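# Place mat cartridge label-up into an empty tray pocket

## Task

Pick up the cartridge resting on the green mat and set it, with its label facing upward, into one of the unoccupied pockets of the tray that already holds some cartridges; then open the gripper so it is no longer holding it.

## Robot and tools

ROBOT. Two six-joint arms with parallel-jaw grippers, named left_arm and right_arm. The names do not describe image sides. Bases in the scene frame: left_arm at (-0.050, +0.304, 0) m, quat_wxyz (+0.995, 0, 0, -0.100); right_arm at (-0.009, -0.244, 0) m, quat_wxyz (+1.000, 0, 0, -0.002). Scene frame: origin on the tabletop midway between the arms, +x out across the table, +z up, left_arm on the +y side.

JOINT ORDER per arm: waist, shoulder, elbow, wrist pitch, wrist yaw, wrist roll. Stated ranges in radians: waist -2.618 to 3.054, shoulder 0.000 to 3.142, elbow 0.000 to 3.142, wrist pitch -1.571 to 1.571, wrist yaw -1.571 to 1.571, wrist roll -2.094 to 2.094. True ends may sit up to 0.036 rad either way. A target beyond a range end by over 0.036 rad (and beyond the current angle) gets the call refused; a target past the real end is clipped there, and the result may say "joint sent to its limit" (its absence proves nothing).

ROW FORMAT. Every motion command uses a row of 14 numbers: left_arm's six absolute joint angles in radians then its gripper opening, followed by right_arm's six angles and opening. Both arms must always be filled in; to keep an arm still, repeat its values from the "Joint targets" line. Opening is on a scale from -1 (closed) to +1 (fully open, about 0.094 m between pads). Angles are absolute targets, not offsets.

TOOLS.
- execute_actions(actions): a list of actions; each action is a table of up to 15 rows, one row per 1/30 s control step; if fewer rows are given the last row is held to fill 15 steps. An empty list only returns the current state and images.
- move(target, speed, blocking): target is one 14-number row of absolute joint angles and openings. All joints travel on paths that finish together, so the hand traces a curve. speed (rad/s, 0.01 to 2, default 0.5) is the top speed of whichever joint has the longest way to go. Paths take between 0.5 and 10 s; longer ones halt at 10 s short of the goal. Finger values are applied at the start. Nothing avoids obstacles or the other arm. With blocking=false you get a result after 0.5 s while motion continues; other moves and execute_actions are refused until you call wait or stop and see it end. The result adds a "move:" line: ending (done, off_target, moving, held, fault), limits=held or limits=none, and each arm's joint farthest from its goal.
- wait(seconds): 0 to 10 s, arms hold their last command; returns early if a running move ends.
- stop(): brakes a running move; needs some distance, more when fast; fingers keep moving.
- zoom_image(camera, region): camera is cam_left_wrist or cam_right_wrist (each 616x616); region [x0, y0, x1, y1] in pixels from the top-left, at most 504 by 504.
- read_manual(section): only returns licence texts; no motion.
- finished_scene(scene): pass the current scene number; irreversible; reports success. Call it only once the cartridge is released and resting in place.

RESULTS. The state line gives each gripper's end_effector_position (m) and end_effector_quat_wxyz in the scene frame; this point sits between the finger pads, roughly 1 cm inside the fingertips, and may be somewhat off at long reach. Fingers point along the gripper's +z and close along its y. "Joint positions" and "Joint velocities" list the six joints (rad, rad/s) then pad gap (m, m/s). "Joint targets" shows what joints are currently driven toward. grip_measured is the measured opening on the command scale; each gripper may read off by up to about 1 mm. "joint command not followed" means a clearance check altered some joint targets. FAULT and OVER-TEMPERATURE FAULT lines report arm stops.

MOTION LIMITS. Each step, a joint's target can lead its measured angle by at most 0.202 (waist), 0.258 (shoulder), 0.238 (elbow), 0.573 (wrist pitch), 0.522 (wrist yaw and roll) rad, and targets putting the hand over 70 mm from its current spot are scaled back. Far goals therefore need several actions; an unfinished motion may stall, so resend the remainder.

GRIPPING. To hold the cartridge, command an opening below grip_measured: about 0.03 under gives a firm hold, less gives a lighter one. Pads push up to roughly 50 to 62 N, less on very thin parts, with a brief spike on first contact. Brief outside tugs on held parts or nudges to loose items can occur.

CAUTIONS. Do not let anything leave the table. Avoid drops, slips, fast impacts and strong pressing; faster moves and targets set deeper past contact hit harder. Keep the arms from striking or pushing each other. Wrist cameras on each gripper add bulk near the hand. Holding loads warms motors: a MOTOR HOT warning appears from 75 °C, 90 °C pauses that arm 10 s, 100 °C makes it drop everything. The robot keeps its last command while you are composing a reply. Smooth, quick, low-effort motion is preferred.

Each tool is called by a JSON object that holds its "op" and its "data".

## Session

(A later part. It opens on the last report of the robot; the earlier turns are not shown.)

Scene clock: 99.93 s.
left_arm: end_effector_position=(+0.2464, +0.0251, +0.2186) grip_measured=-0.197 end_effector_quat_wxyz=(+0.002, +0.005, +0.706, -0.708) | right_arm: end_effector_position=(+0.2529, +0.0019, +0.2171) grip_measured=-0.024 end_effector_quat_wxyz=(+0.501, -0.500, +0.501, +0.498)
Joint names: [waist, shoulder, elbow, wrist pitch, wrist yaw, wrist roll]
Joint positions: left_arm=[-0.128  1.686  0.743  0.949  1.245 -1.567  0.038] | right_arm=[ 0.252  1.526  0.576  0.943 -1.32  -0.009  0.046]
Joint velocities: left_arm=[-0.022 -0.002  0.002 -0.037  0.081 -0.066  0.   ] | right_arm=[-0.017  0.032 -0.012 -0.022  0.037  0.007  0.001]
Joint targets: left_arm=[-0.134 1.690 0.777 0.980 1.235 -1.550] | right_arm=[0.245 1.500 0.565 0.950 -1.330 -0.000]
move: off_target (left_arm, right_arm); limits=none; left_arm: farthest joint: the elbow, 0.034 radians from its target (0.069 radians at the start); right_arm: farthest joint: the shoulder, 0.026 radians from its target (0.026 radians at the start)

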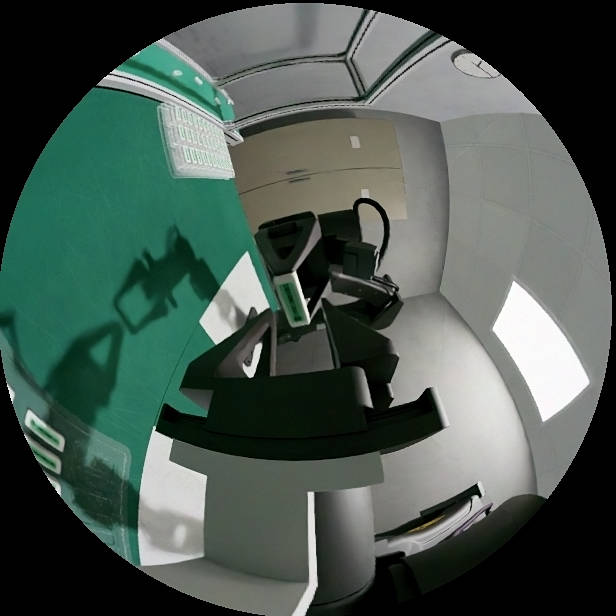

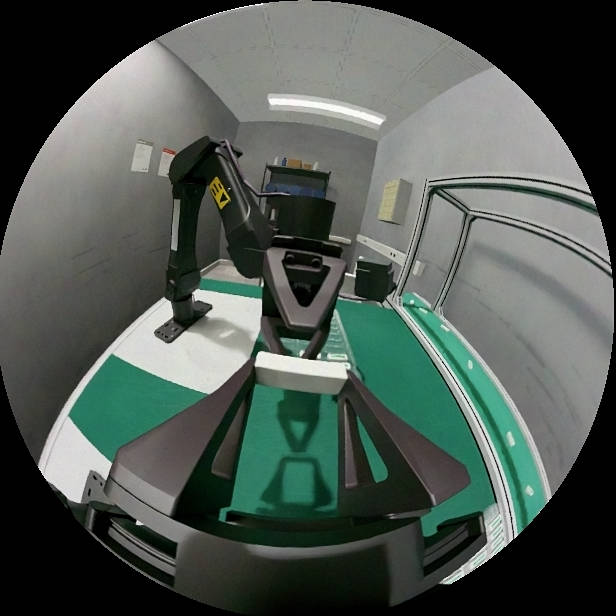

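{"op": "move", "data": {"target": [-0.153,1.704,0.777,0.98,1.21,-1.55,-0.35,0.245,1.50,0.565,0.95,-1.33,0,-0.055], "speed": 0.05}}

{"op": "zoom_image", "data": {"camera": "cam_right_wrist", "region": [220, 270, 390, 420]}}

{"op": "zoom_image", "data": {"camera": "cam_left_wrist", "region": [230, 230, 380, 380]}}

Scene clock: 109.33 s.
left_arm: end_effector_position=(+0.2473, +0.0193, +0.2130) grip_measured=-0.347 end_effector_quat_wxyz=(-0.001, -0.003, +0.708, -0.706) | right_arm: end_effector_position=(+0.2529, +0.0019, +0.2171) grip_measured=-0.024 end_effector_quat_wxyz=(+0.501, -0.500, +0.501, +0.498)
Joint names: [waist, shoulder, elbow, wrist pitch, wrist yaw, wrist roll]
Joint positions: left_arm=[-0.146  1.702  0.743  0.949  1.22  -1.567  0.031] | right_arm=[ 0.252  1.526  0.576  0.943 -1.32  -0.009  0.046]
Joint velocities: left_arm=[ 0.007  0.017  0.007  0.037 -0.022 -0.066 -0.001] | right_arm=[-0.012  0.012 -0.017 -0.007  0.007 -0.051 -0.001]
Joint targets: left_arm=[-0.153 1.704 0.777 0.980 1.210 -1.550] | right_arm=[0.245 1.500 0.565 0.950 -1.330 -0.000]
move: off_target (left_arm, right_arm); limits=none; left_arm: farthest joint: the elbow, 0.034 radians from its target (0.034 radians at the start); right_arm: farthest joint: the shoulder, 0.026 radians from its target (0.026 radians at the start)

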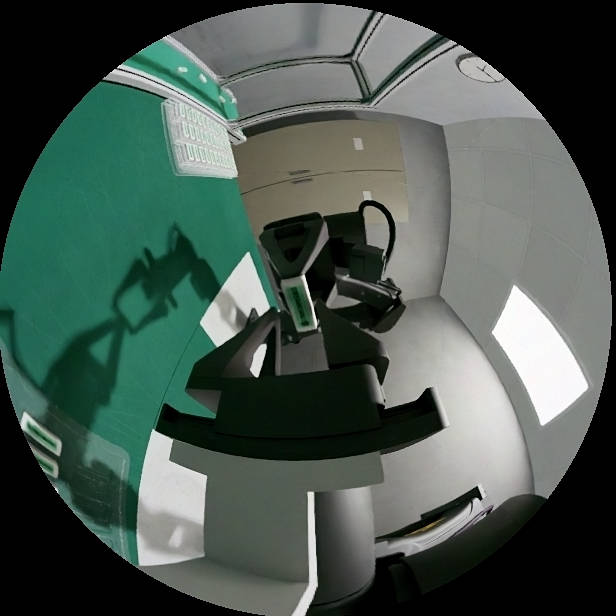

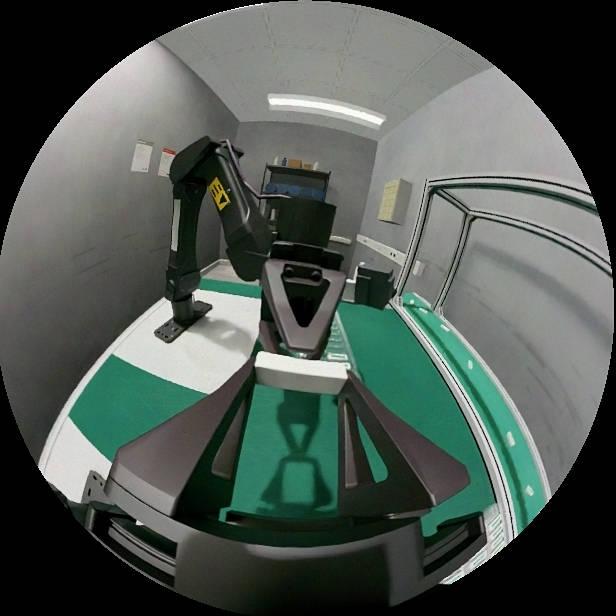

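Region (220, 270, 390, 420) of cam_right_wrist's 616x616 image, scaled by 2.965, with more detail than that image has; it fills the top 445 rows of this view, and the rest is white.

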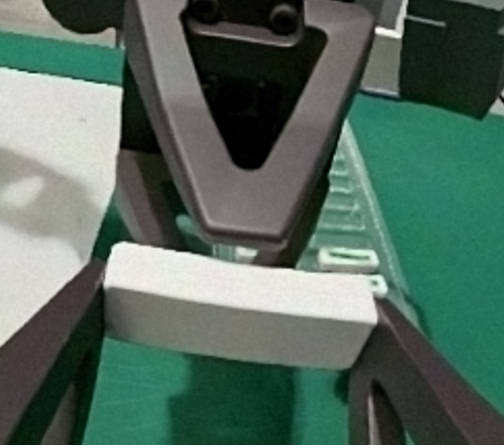

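Region (230, 230, 380, 380) of cam_left_wrist's 616x616 image, scaled by 3.360, with more detail than that image has.

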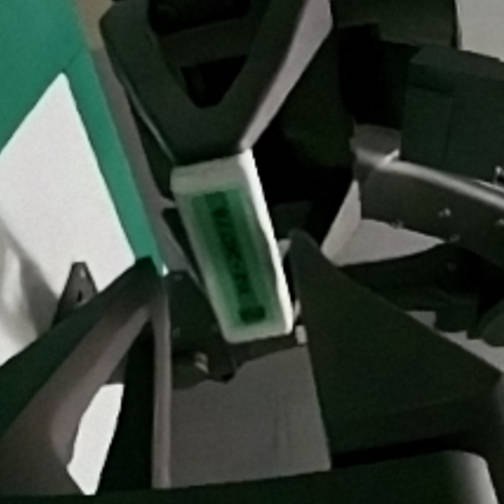

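{"op": "move", "data": {"target": [-0.167,1.704,0.777,0.985,1.19,-1.55,-0.54,0.245,1.50,0.565,0.95,-1.33,0,-0.055], "speed": 0.05}}

{"op": "zoom_image", "data": {"camera": "cam_right_wrist", "region": [220, 270, 390, 420]}}

{"op": "zoom_image", "data": {"camera": "cam_left_wrist", "region": [230, 230, 380, 380]}}

Scene clock: 113.63 s.
left_arm: end_effector_position=(+0.2468, +0.0151, +0.2137) grip_measured=-0.537 end_effector_quat_wxyz=(+0.003, -0.003, +0.708, -0.707) | right_arm: end_effector_position=(+0.2529, +0.0019, +0.2171) grip_measured=-0.024 end_effector_quat_wxyz=(+0.501, -0.500, +0.501, +0.498)
Joint names: [waist, shoulder, elbow, wrist pitch, wrist yaw, wrist roll]
Joint positions: left_arm=[-0.16   1.702  0.743  0.954  1.2   -1.567  0.022] | right_arm=[ 0.252  1.526  0.576  0.943 -1.32  -0.009  0.046]
Joint velocities: left_arm=[-0.012 -0.032 -0.007  0.037 -0.007 -0.007 -0.   ] | right_arm=[-0.002  0.002  0.012 -0.037 -0.007  0.022 -0.   ]
Joint targets: left_arm=[-0.167 1.704 0.777 0.985 1.190 -1.550] | right_arm=[0.245 1.500 0.565 0.950 -1.330 -0.000]
move: off_target (left_arm, right_arm); limits=none; left_arm: farthest joint: the elbow, 0.034 radians from its target (0.034 radians at the start); right_arm: farthest joint: the shoulder, 0.026 radians from its target (0.026 radians at the start)

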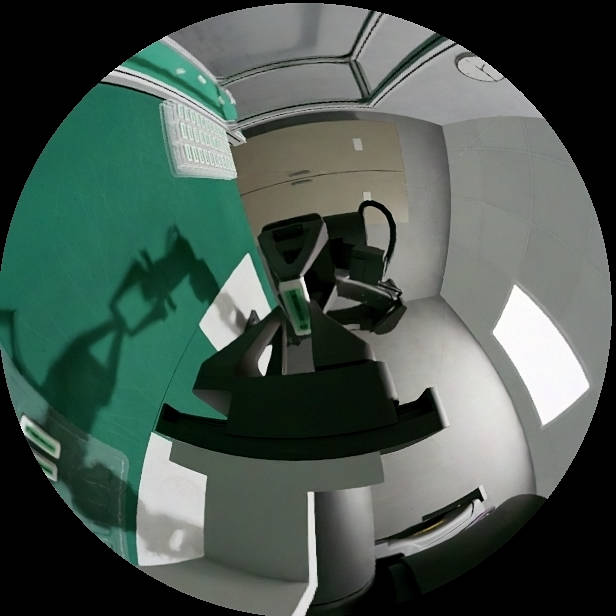

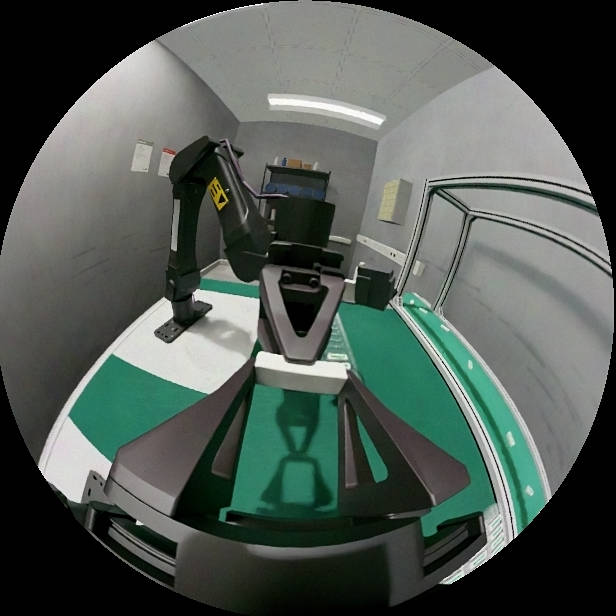

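Region (220, 270, 390, 420) of cam_right_wrist's 616x616 image, scaled by 2.965, with more detail than that image has; it fills the top 445 rows of this view, and the rest is white.

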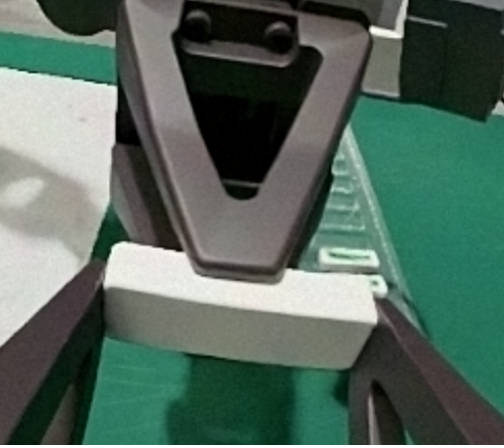

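Region (230, 230, 380, 380) of cam_left_wrist's 616x616 image, scaled by 3.360, with more detail than that image has.

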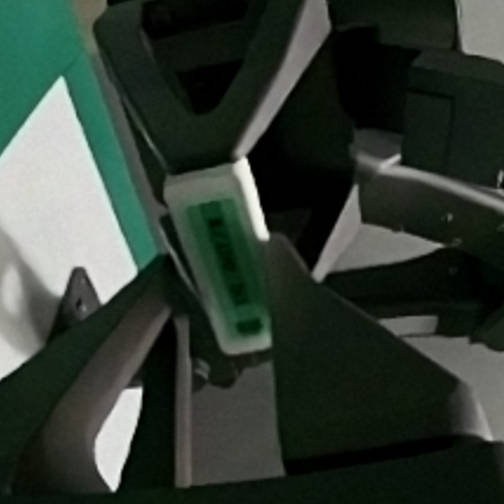

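{"op": "execute_actions", "data": {"actions": [[[-0.167,1.704,0.777,0.985,1.19,-1.55,-0.57,0.245,1.50,0.565,0.95,-1.33,0,-0.055],[-0.167,1.704,0.777,0.985,1.19,-1.55,-0.59,0.245,1.50,0.565,0.95,-1.33,0,-0.055],[-0.167,1.704,0.777,0.985,1.19,-1.55,-0.61,0.245,1.50,0.565,0.95,-1.33,0,-0.055],[-0.167,1.704,0.777,0.985,1.19,-1.55,-0.63,0.245,1.50,0.565,0.95,-1.33,0,-0.055],[-0.167,1.704,0.777,0.985,1.19,-1.55,-0.65,0.245,1.50,0.565,0.95,-1.33,0,-0.055],[-0.167,1.704,0.777,0.985,1.19,-1.55,-0.67,0.245,1.50,0.565,0.95,-1.33,0,-0.055],[-0.167,1.704,0.777,0.985,1.19,-1.55,-0.685,0.245,1.50,0.565,0.95,-1.33,0,-0.055],[-0.167,1.704,0.777,0.985,1.19,-1.55,-0.70,0.245,1.50,0.565,0.95,-1.33,0,-0.055]]]}}

{"op": "zoom_image", "data": {"camera": "cam_right_wrist", "region": [220, 270, 390, 420]}}

Scene clock: 118.67 s.
left_arm: end_effector_position=(+0.2469, +0.0151, +0.2152) grip_measured=-0.669 end_effector_quat_wxyz=(+0.007, +0.000, +0.706, -0.708) | right_arm: end_effector_position=(+0.2528, +0.0019, +0.2171) grip_measured=-0.024 end_effector_quat_wxyz=(+0.500, -0.500, +0.501, +0.499)
Joint names: [waist, shoulder, elbow, wrist pitch, wrist yaw, wrist roll]
Joint positions: left_arm=[-0.16   1.702  0.743  0.965  1.199 -1.567  0.016] | right_arm=[ 0.252  1.526  0.576  0.943 -1.32  -0.009  0.046]
Joint velocities: left_arm=[ 0.022  0.002 -0.007  0.037 -0.066 -0.022  0.001] | right_arm=[-0.007  0.002  0.012  0.007 -0.007  0.051 -0.001]
Joint targets: left_arm=[-0.167 1.704 0.777 0.985 1.190 -1.550] | right_arm=[0.245 1.500 0.565 0.950 -1.330 -0.000]

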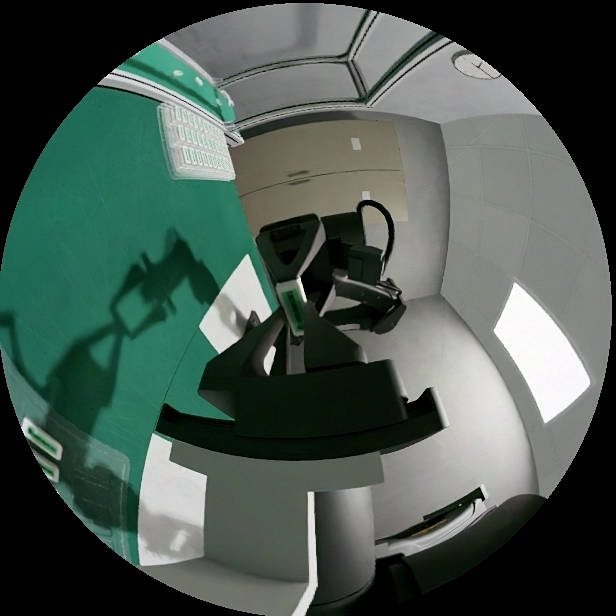

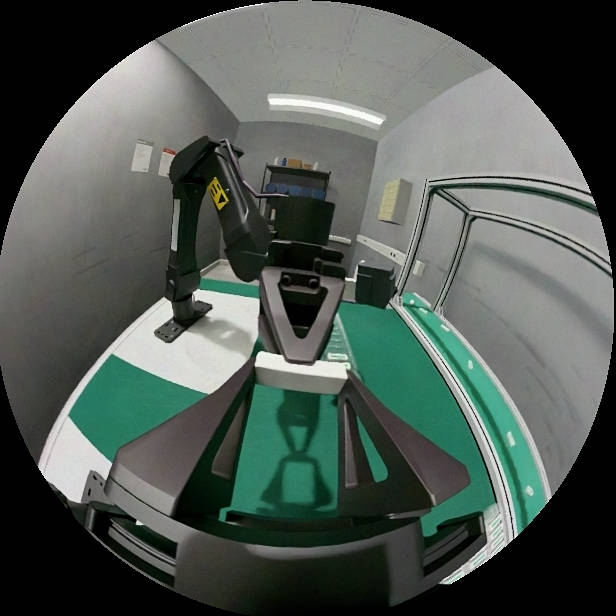

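Region (220, 270, 390, 420) of cam_right_wrist's 616x616 image, scaled by 2.965, with more detail than that image has; it fills the top 445 rows of this view, and the rest is white.

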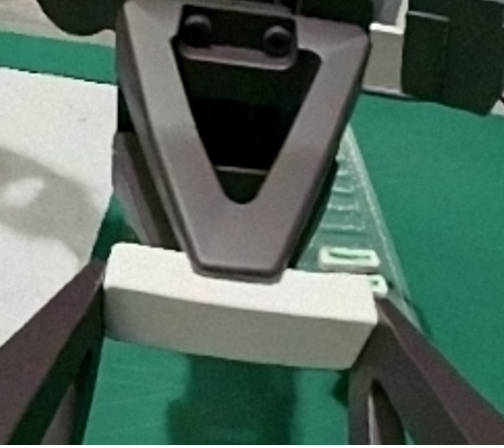

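{"op": "execute_actions", "data": {"actions": [[[-0.167,1.704,0.777,0.985,1.19,-1.55,-0.70,0.245,1.50,0.565,0.95,-1.33,0,0.1],[-0.167,1.704,0.777,0.985,1.19,-1.55,-0.70,0.245,1.50,0.565,0.95,-1.33,0,0.3],[-0.167,1.704,0.777,0.985,1.19,-1.55,-0.70,0.245,1.50,0.565,0.95,-1.33,0,0.5],[-0.167,1.704,0.777,0.985,1.19,-1.55,-0.70,0.245,1.50,0.565,0.95,-1.33,0,0.5],[-0.167,1.704,0.777,0.985,1.19,-1.55,-0.70,0.245,1.50,0.565,0.95,-1.33,0,0.5],[-0.167,1.704,0.777,0.985,1.19,-1.55,-0.70,0.235,1.50,0.565,0.95,-1.34,0,0.5],[-0.167,1.704,0.777,0.985,1.19,-1.55,-0.70,0.22,1.50,0.565,0.95,-1.355,0,0.5],[-0.167,1.704,0.777,0.985,1.19,-1.55,-0.70,0.205,1.50,0.565,0.95,-1.37,0,0.5],[-0.167,1.704,0.777,0.985,1.19,-1.55,-0.70,0.19,1.50,0.565,0.95,-1.385,0,0.5],[-0.167,1.704,0.777,0.985,1.19,-1.55,-0.70,0.175,1.50,0.565,0.95,-1.40,0,0.5],[-0.167,1.704,0.777,0.985,1.19,-1.55,-0.70,0.16,1.50,0.565,0.95,-1.415,0,0.5],[-0.167,1.704,0.777,0.985,1.19,-1.55,-0.70,0.145,1.50,0.565,0.95,-1.43,0,0.5],[-0.167,1.704,0.777,0.985,1.19,-1.55,-0.70,0.13,1.50,0.565,0.95,-1.445,0,0.5],[-0.167,1.704,0.777,0.985,1.19,-1.55,-0.70,0.115,1.50,0.565,0.95,-1.46,0,0.5],[-0.167,1.704,0.777,0.985,1.19,-1.55,-0.70,0.10,1.50,0.565,0.95,-1.475,0,0.5]]]}}

{"op": "move", "data": {"target": [0.183,1.90,1.435,-1.08,-0.01,-0.01,-0.70,0.10,1.50,0.565,0.95,-1.475,0,0.5], "speed": 1.0}}

Scene clock: 137.63 s.
left_arm: end_effector_position=(+0.2469, +0.0151, +0.2152) grip_measured=-0.669 end_effector_quat_wxyz=(+0.007, +0.000, +0.706, -0.708) | right_arm: end_effector_position=(+0.2646, -0.0302, +0.2173) grip_measured=+0.498 end_effector_quat_wxyz=(+0.509, -0.492, +0.508, +0.491)
Joint names: [waist, shoulder, elbow, wrist pitch, wrist yaw, wrist roll]
Joint positions: left_arm=[-0.16   1.702  0.743  0.965  1.199 -1.567  0.016] | right_arm=[ 0.131  1.526  0.576  0.944 -1.409 -0.008  0.07 ]
Joint velocities: left_arm=[-0.012 -0.022 -0.017  0.007  0.007  0.051 -0.001] | right_arm=[-0.427 -0.017  0.007 -0.081 -0.447  0.051 -0.   ]
Joint targets: left_arm=[-0.167 1.704 0.777 0.985 1.190 -1.550] | right_arm=[0.100 1.500 0.565 0.950 -1.475 0.000]

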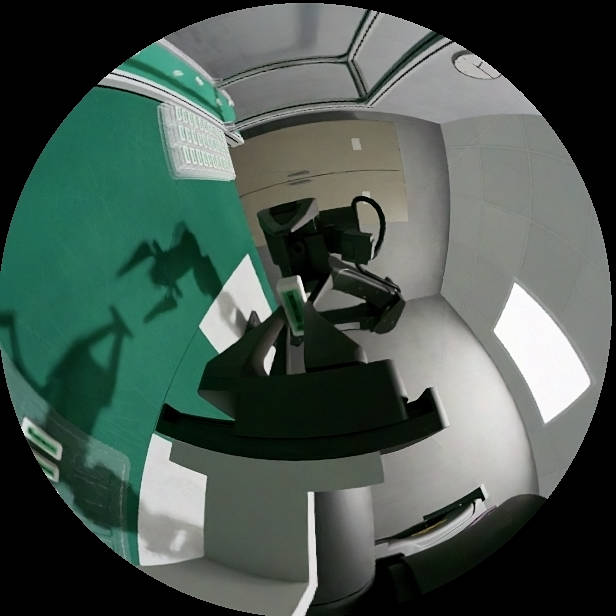

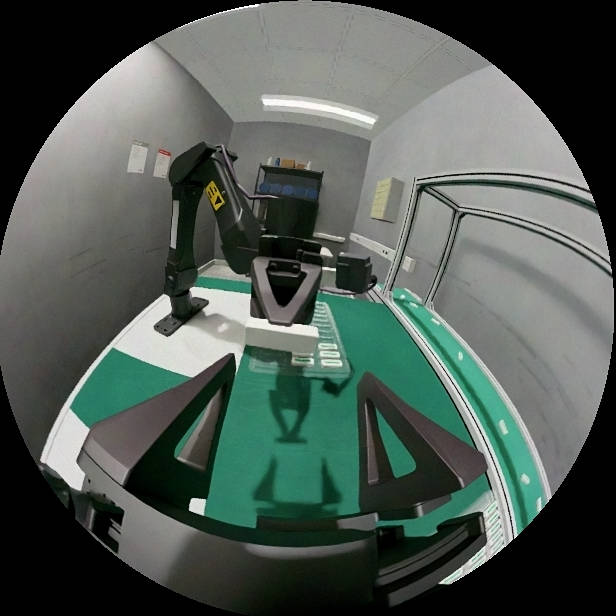

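Scene clock: 140.60 s.
left_arm: end_effector_position=(+0.2975, +0.2975, +0.0558) grip_measured=-0.669 end_effector_quat_wxyz=(-0.002, +0.003, +1.000, +0.001) | right_arm: end_effector_position=(+0.2595, -0.0362, +0.2174) grip_measured=+0.498 end_effector_quat_wxyz=(+0.501, -0.500, +0.500, +0.499)
Joint names: [waist, shoulder, elbow, wrist pitch, wrist yaw, wrist roll]
Joint positions: left_arm=[ 0.179  1.897  1.399 -1.077 -0.002 -0.017  0.016] | right_arm=[ 0.108  1.526  0.576  0.944 -1.465 -0.008  0.07 ]
Joint velocities: left_arm=[-0.007 -0.017 -0.012  0.051  0.037  0.007 -0.   ] | right_arm=[ 0.002  0.007 -0.012 -0.022 -0.051  0.007 -0.   ]
Joint targets: left_arm=[0.183 1.900 1.435 -1.080 -0.010 -0.010] | right_arm=[0.100 1.500 0.565 0.950 -1.475 0.000]
move: off_target (left_arm, right_arm); limits=none; left_arm: farthest joint: the elbow, 0.036 radians from its target (0.692 radians at the start); right_arm: farthest joint: the shoulder, 0.026 radians from its target (0.026 radians at the start)

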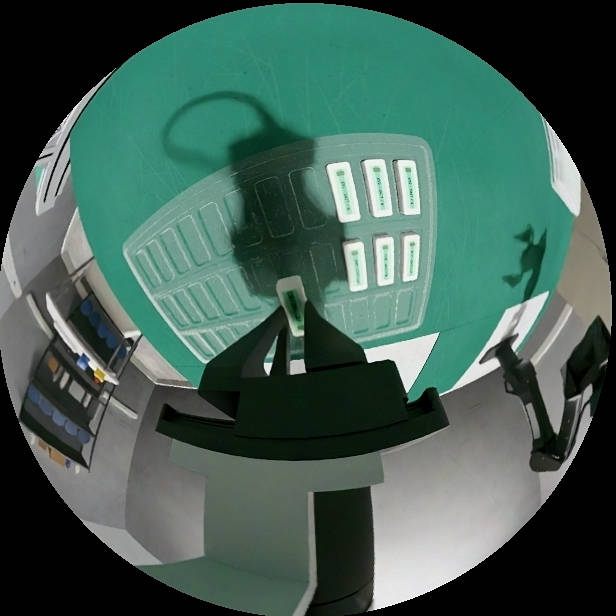

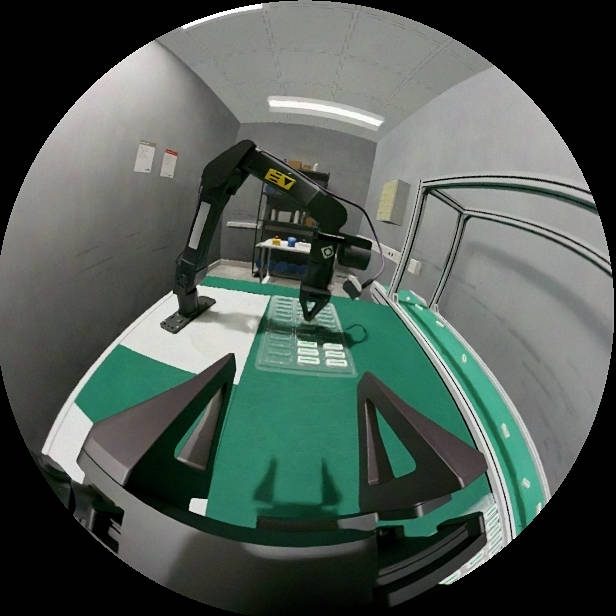

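{"op": "move", "data": {"target": [0.183,1.936,1.344,-0.973,-0.01,-0.01,-0.70,0.10,1.50,0.565,0.95,-1.475,0,0.5], "speed": 0.2}}

{"op": "zoom_image", "data": {"camera": "cam_left_wrist", "region": [210, 190, 410, 350]}}

{"op": "zoom_image", "data": {"camera": "cam_right_wrist", "region": [260, 290, 360, 380]}}

Scene clock: 145.03 s.
left_arm: end_effector_position=(+0.2996, +0.2975, +0.0302) grip_measured=-0.669 end_effector_quat_wxyz=(-0.005, +0.003, +1.000, +0.001) | right_arm: end_effector_position=(+0.2595, -0.0362, +0.2174) grip_measured=+0.498 end_effector_quat_wxyz=(+0.501, -0.500, +0.500, +0.499)
Joint names: [waist, shoulder, elbow, wrist pitch, wrist yaw, wrist roll]
Joint positions: left_arm=[ 0.179  1.939  1.35  -0.992 -0.002 -0.016  0.016] | right_arm=[ 0.108  1.526  0.576  0.944 -1.465 -0.008  0.07 ]
Joint velocities: left_arm=[-0.012  0.002  0.007 -0.037  0.007 -0.051 -0.001] | right_arm=[ 0.002  0.007 -0.007  0.007 -0.037 -0.037  0.001]
Joint targets: left_arm=[0.183 1.936 1.344 -0.973 -0.010 -0.010] | right_arm=[0.100 1.500 0.565 0.950 -1.475 -0.000]
move: off_target (right_arm); limits=none; left_arm: farthest joint: the wrist pitch, 0.019 radians from its target (0.105 radians at the start); right_arm: farthest joint: the shoulder, 0.026 radians from its target (0.026 radians at the start)

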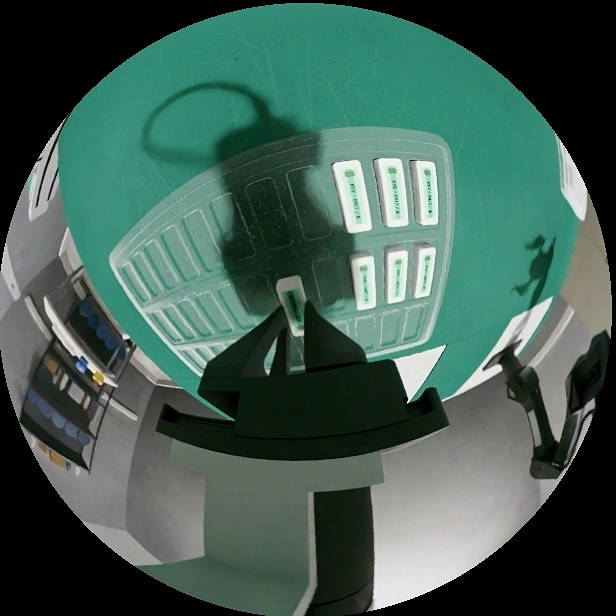

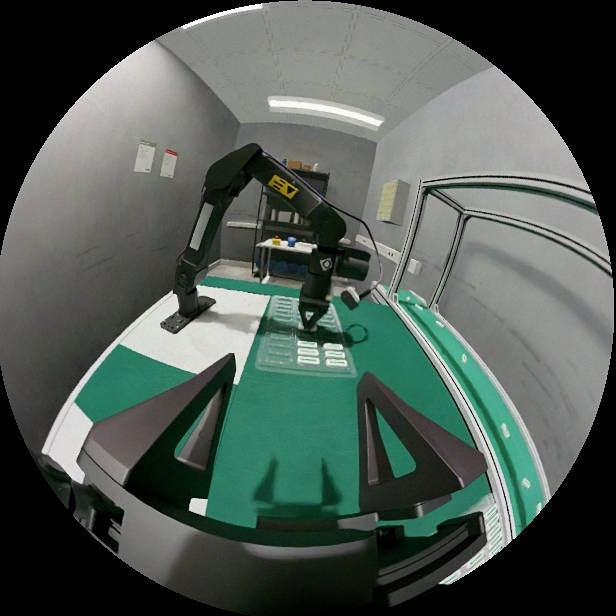

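Region (210, 190, 410, 350) of cam_left_wrist's 616x616 image, scaled by 2.520, with more detail than that image has; it fills the top 403 rows of this view, and the rest is white.

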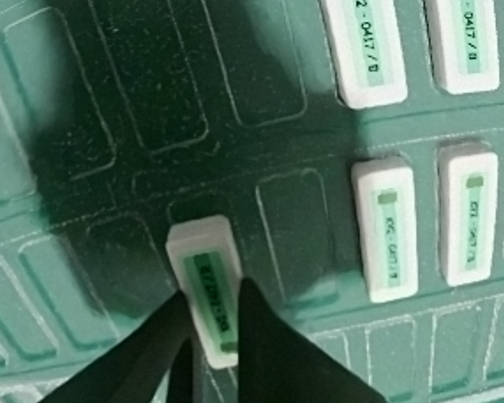

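Region (260, 290, 360, 380) of cam_right_wrist's 616x616 image, scaled by 5.040, with more detail than that image has; it fills the top 454 rows of this view, and the rest is white.

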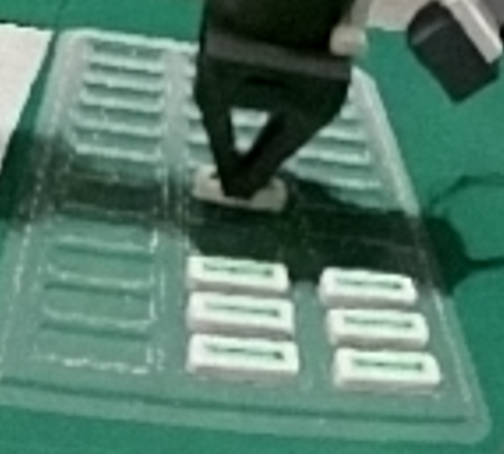

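{"op": "zoom_image", "data": {"camera": "cam_left_wrist", "region": [250, 245, 350, 325]}}

Region (250, 245, 350, 325) of cam_left_wrist's 616x616 image, scaled by 5.040, with more detail than that image has; it fills the top 403 rows of this view, and the rest is white.

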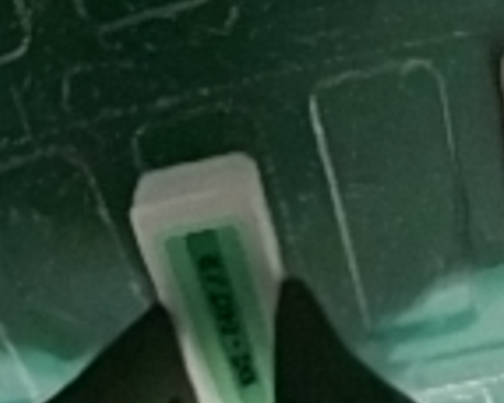

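{"op": "move", "data": {"target": [0.183,1.950,1.338,-0.949,-0.01,-0.01,-0.70,0.10,1.50,0.565,0.95,-1.475,0,0.5], "speed": 0.05}}

{"op": "zoom_image", "data": {"camera": "cam_left_wrist", "region": [250, 245, 390, 345]}}

Scene clock: 153.10 s.
left_arm: end_effector_position=(+0.3045, +0.2974, +0.0260) grip_measured=-0.669 end_effector_quat_wxyz=(+0.001, +0.003, +1.000, +0.001) | right_arm: end_effector_position=(+0.2595, -0.0362, +0.2174) grip_measured=+0.498 end_effector_quat_wxyz=(+0.501, -0.500, +0.500, +0.499)
Joint names: [waist, shoulder, elbow, wrist pitch, wrist yaw, wrist roll]
Joint positions: left_arm=[ 0.179  1.952  1.35  -0.968 -0.002 -0.016  0.016] | right_arm=[ 0.108  1.526  0.576  0.944 -1.465 -0.008  0.07 ]
Joint velocities: left_arm=[ 0.007 -0.017 -0.002 -0.037 -0.081 -0.037 -0.001] | right_arm=[-0.017 -0.007  0.012 -0.066  0.022 -0.007  0.002]
Joint targets: left_arm=[0.183 1.950 1.338 -0.949 -0.010 -0.010] | right_arm=[0.100 1.500 0.565 0.950 -1.475 -0.000]
move: off_target (right_arm); limits=none; left_arm: farthest joint: the wrist pitch, 0.019 radians from its target (0.043 radians at the start); right_arm: farthest joint: the shoulder, 0.026 radians from its target (0.026 radians at the start)

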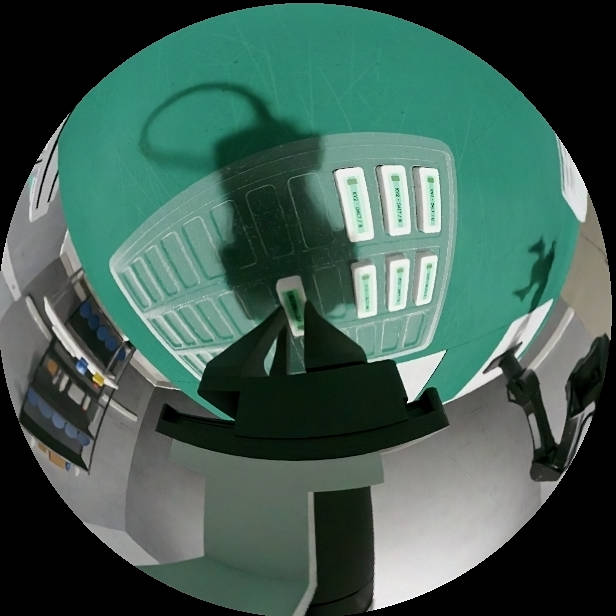

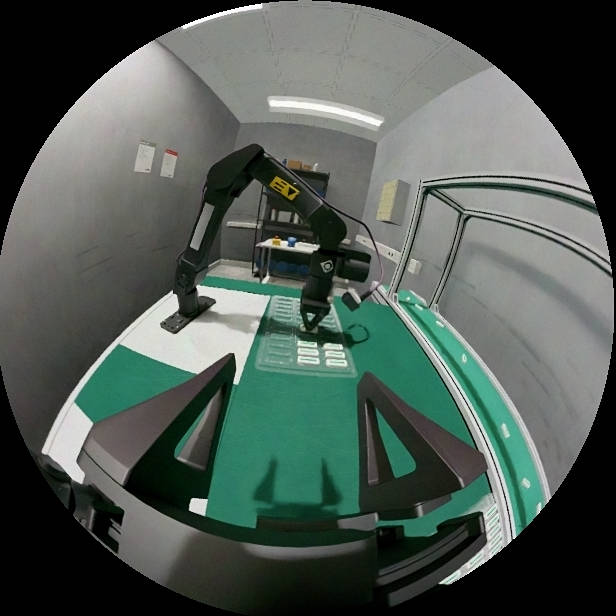

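Region (250, 245, 390, 345) of cam_left_wrist's 616x616 image, scaled by 3.600, with more detail than that image has; it fills the top 360 rows of this view, and the rest is white.

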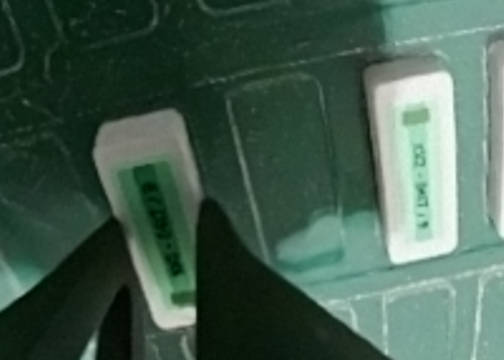

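{"op": "execute_actions", "data": {"actions": [[[0.183,1.950,1.335,-0.949,-0.01,-0.01,-0.70,0.10,1.50,0.565,0.95,-1.475,0,0.5]]]}}

{"op": "zoom_image", "data": {"camera": "cam_left_wrist", "region": [250, 245, 390, 345]}}

{"op": "zoom_image", "data": {"camera": "cam_right_wrist", "region": [280, 310, 340, 370]}}

Scene clock: 160.63 s.
left_arm: end_effector_position=(+0.3046, +0.2974, +0.0260) grip_measured=-0.669 end_effector_quat_wxyz=(+0.001, +0.003, +1.000, +0.001) | right_arm: end_effector_position=(+0.2595, -0.0362, +0.2174) grip_measured=+0.498 end_effector_quat_wxyz=(+0.501, -0.500, +0.500, +0.499)
Joint names: [waist, shoulder, elbow, wrist pitch, wrist yaw, wrist roll]
Joint positions: left_arm=[ 0.179  1.952  1.35  -0.967 -0.002 -0.016  0.016] | right_arm=[ 0.108  1.526  0.576  0.944 -1.465 -0.008  0.07 ]
Joint velocities: left_arm=[-0.017  0.022 -0.012  0.022 -0.037  0.037  0.   ] | right_arm=[ 0.022  0.017 -0.007  0.007 -0.037 -0.022 -0.   ]
Joint targets: left_arm=[0.183 1.950 1.335 -0.949 -0.010 -0.010] | right_arm=[0.100 1.500 0.565 0.950 -1.475 0.000]

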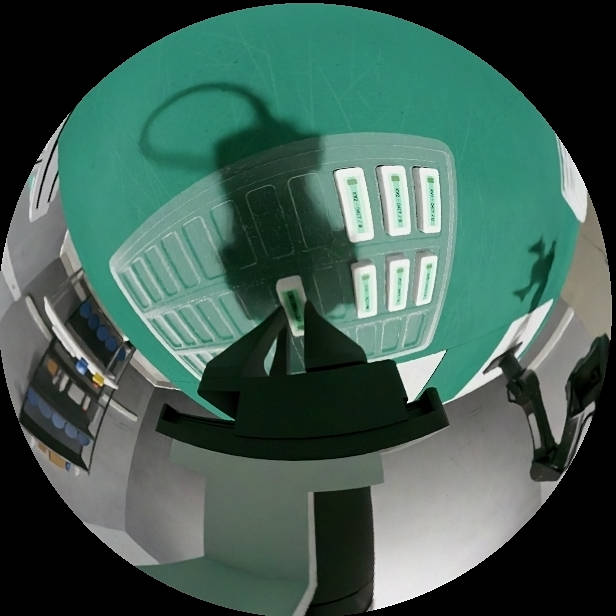

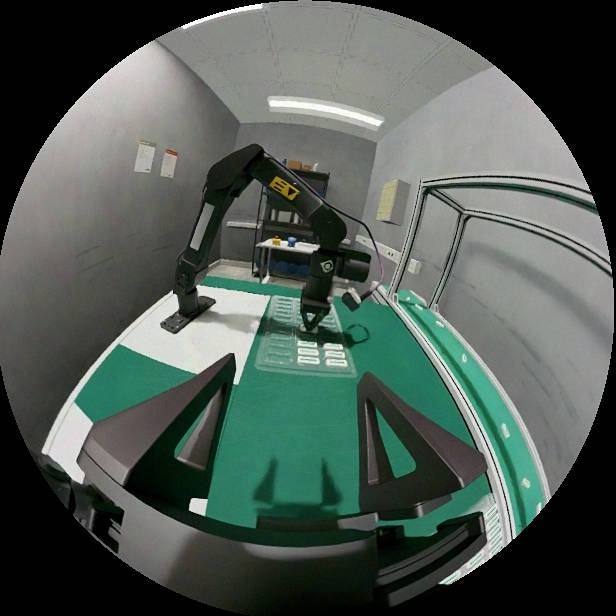

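Region (250, 245, 390, 345) of cam_left_wrist's 616x616 image, scaled by 3.600, with more detail than that image has; it fills the top 360 rows of this view, and the rest is white.

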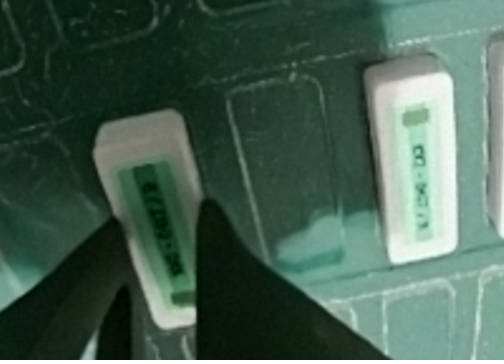

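Region (280, 310, 340, 370) of cam_right_wrist's 616x616 image, scaled by 8.400, with more detail than that image has.

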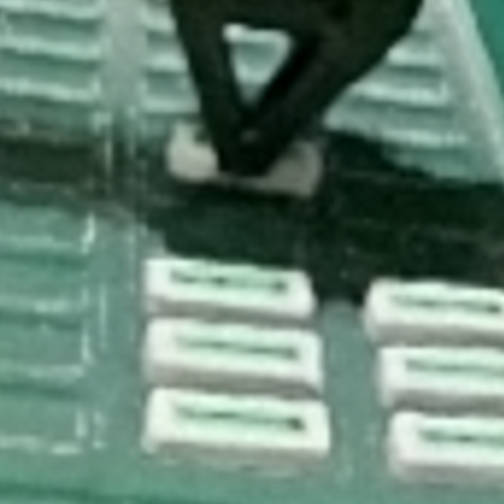

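{"op": "execute_actions", "data": {"actions": [[[0.183,1.950,1.345,-0.965,-0.01,-0.01,-0.70,0.10,1.50,0.565,0.95,-1.475,0,0.5],[0.183,1.950,1.345,-0.975,-0.01,-0.01,-0.70,0.10,1.50,0.565,0.95,-1.475,0,0.5],[0.183,1.950,1.345,-0.984,-0.01,-0.01,-0.70,0.10,1.50,0.565,0.95,-1.475,0,0.5]]]}}

{"op": "zoom_image", "data": {"camera": "cam_left_wrist", "region": [250, 245, 390, 345]}}

{"op": "zoom_image", "data": {"camera": "cam_right_wrist", "region": [280, 310, 340, 370]}}

Scene clock: 165.90 s.
left_arm: end_effector_position=(+0.3011, +0.2974, +0.0261) grip_measured=-0.669 end_effector_quat_wxyz=(-0.006, +0.003, +1.000, +0.001) | right_arm: end_effector_position=(+0.2595, -0.0362, +0.2174) grip_measured=+0.498 end_effector_quat_wxyz=(+0.501, -0.500, +0.500, +0.499)
Joint names: [waist, shoulder, elbow, wrist pitch, wrist yaw, wrist roll]
Joint positions: left_arm=[ 0.179  1.952  1.35  -0.981 -0.002 -0.016  0.016] | right_arm=[ 0.108  1.526  0.576  0.944 -1.465 -0.008  0.07 ]
Joint velocities: left_arm=[-0.012 -0.022 -0.007  0.022  0.022 -0.022  0.   ] | right_arm=[-0.002 -0.012 -0.007 -0.066  0.007  0.007  0.   ]
Joint targets: left_arm=[0.183 1.950 1.345 -0.984 -0.010 -0.010] | right_arm=[0.100 1.500 0.565 0.950 -1.475 -0.000]

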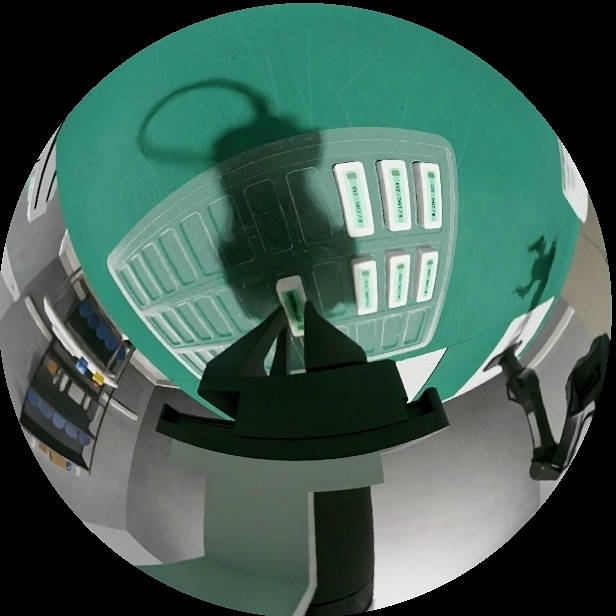

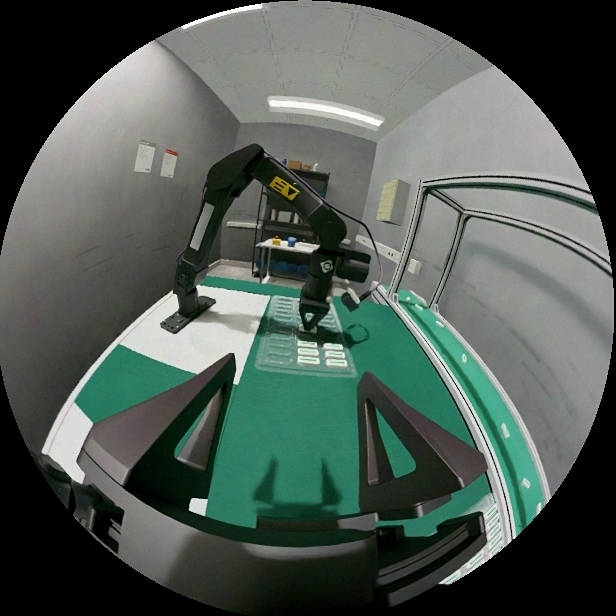

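Region (250, 245, 390, 345) of cam_left_wrist's 616x616 image, scaled by 3.600, with more detail than that image has; it fills the top 360 rows of this view, and the rest is white.

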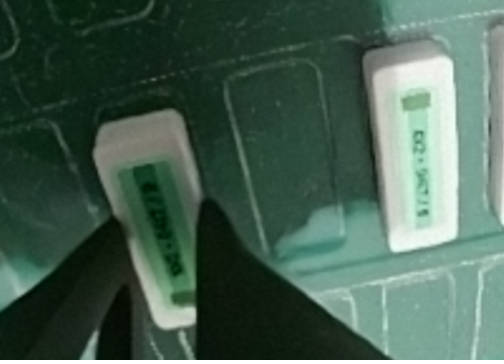

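Region (280, 310, 340, 370) of cam_right_wrist's 616x616 image, scaled by 8.400, with more detail than that image has.

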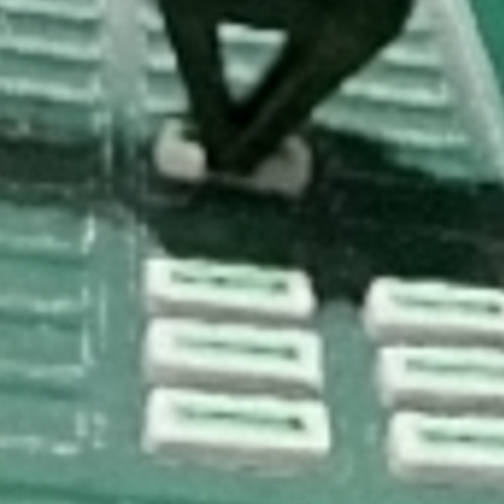

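{"op": "move", "data": {"target": [0.183,1.968,1.345,-0.956,-0.01,-0.01,-0.70,0.10,1.50,0.565,0.95,-1.475,0,0.5], "speed": 0.05}}

{"op": "zoom_image", "data": {"camera": "cam_left_wrist", "region": [250, 245, 390, 345]}}

{"op": "zoom_image", "data": {"camera": "cam_right_wrist", "region": [280, 310, 340, 370]}}

Scene clock: 171.40 s.
left_arm: end_effector_position=(+0.3011, +0.2974, +0.0200) grip_measured=-0.669 end_effector_quat_wxyz=(-0.012, +0.003, +1.000, +0.001) | right_arm: end_effector_position=(+0.2595, -0.0362, +0.2174) grip_measured=+0.498 end_effector_quat_wxyz=(+0.501, -0.500, +0.500, +0.499)
Joint names: [waist, shoulder, elbow, wrist pitch, wrist yaw, wrist roll]
Joint positions: left_arm=[ 0.179  1.97   1.35  -0.974 -0.002 -0.016  0.016] | right_arm=[ 0.108  1.526  0.576  0.944 -1.465 -0.008  0.07 ]
Joint velocities: left_arm=[ 0.002 -0.012 -0.002  0.007  0.037 -0.037 -0.   ] | right_arm=[ 0.012 -0.012 -0.007  0.007  0.037 -0.051 -0.001]
Joint targets: left_arm=[0.183 1.968 1.345 -0.956 -0.010 -0.010] | right_arm=[0.100 1.500 0.565 0.950 -1.475 -0.000]
move: off_target (right_arm); limits=none; left_arm: farthest joint: the wrist pitch, 0.018 radians from its target (0.026 radians at the start); right_arm: farthest joint: the shoulder, 0.026 radians from its target (0.026 radians at the start)

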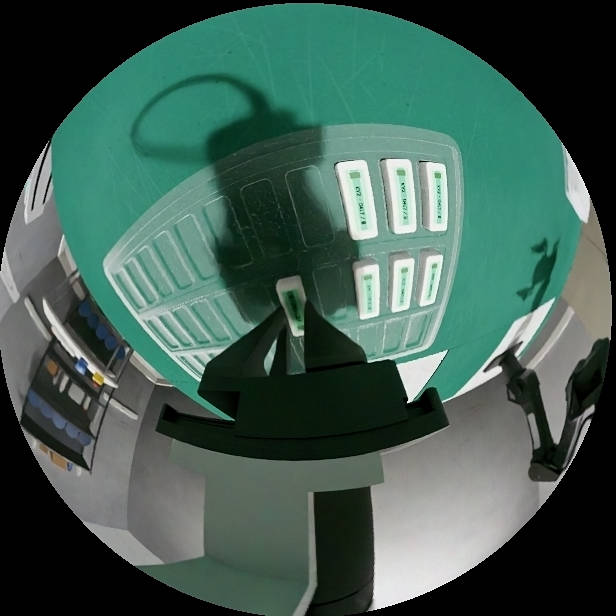

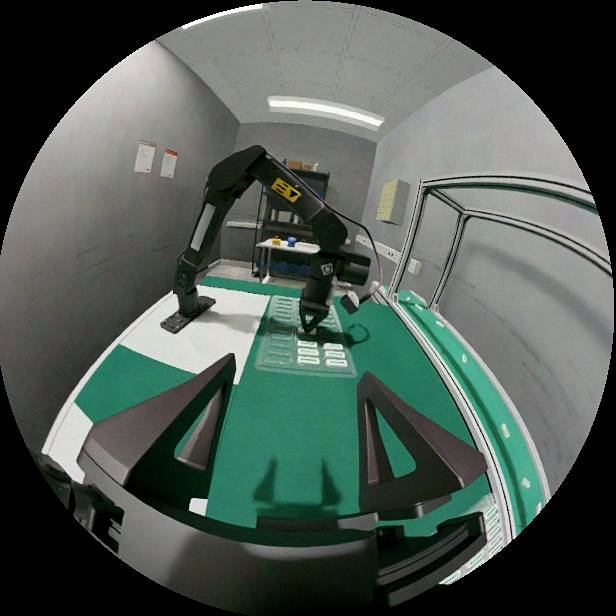

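Region (250, 245, 390, 345) of cam_left_wrist's 616x616 image, scaled by 3.600, with more detail than that image has; it fills the top 360 rows of this view, and the rest is white.

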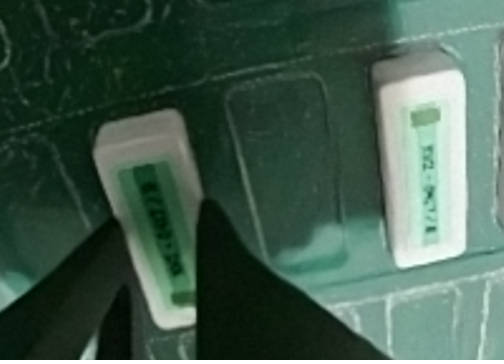

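Region (280, 310, 340, 370) of cam_right_wrist's 616x616 image, scaled by 8.400, with more detail than that image has.

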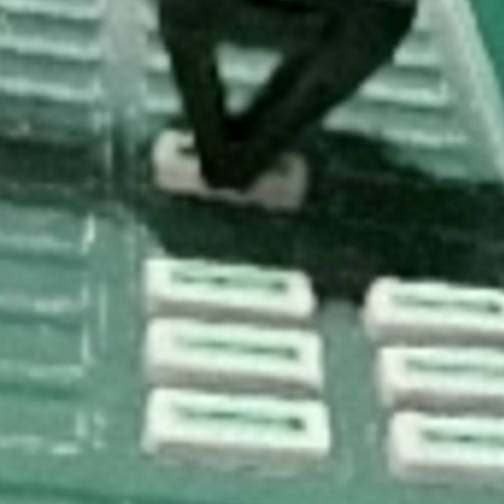

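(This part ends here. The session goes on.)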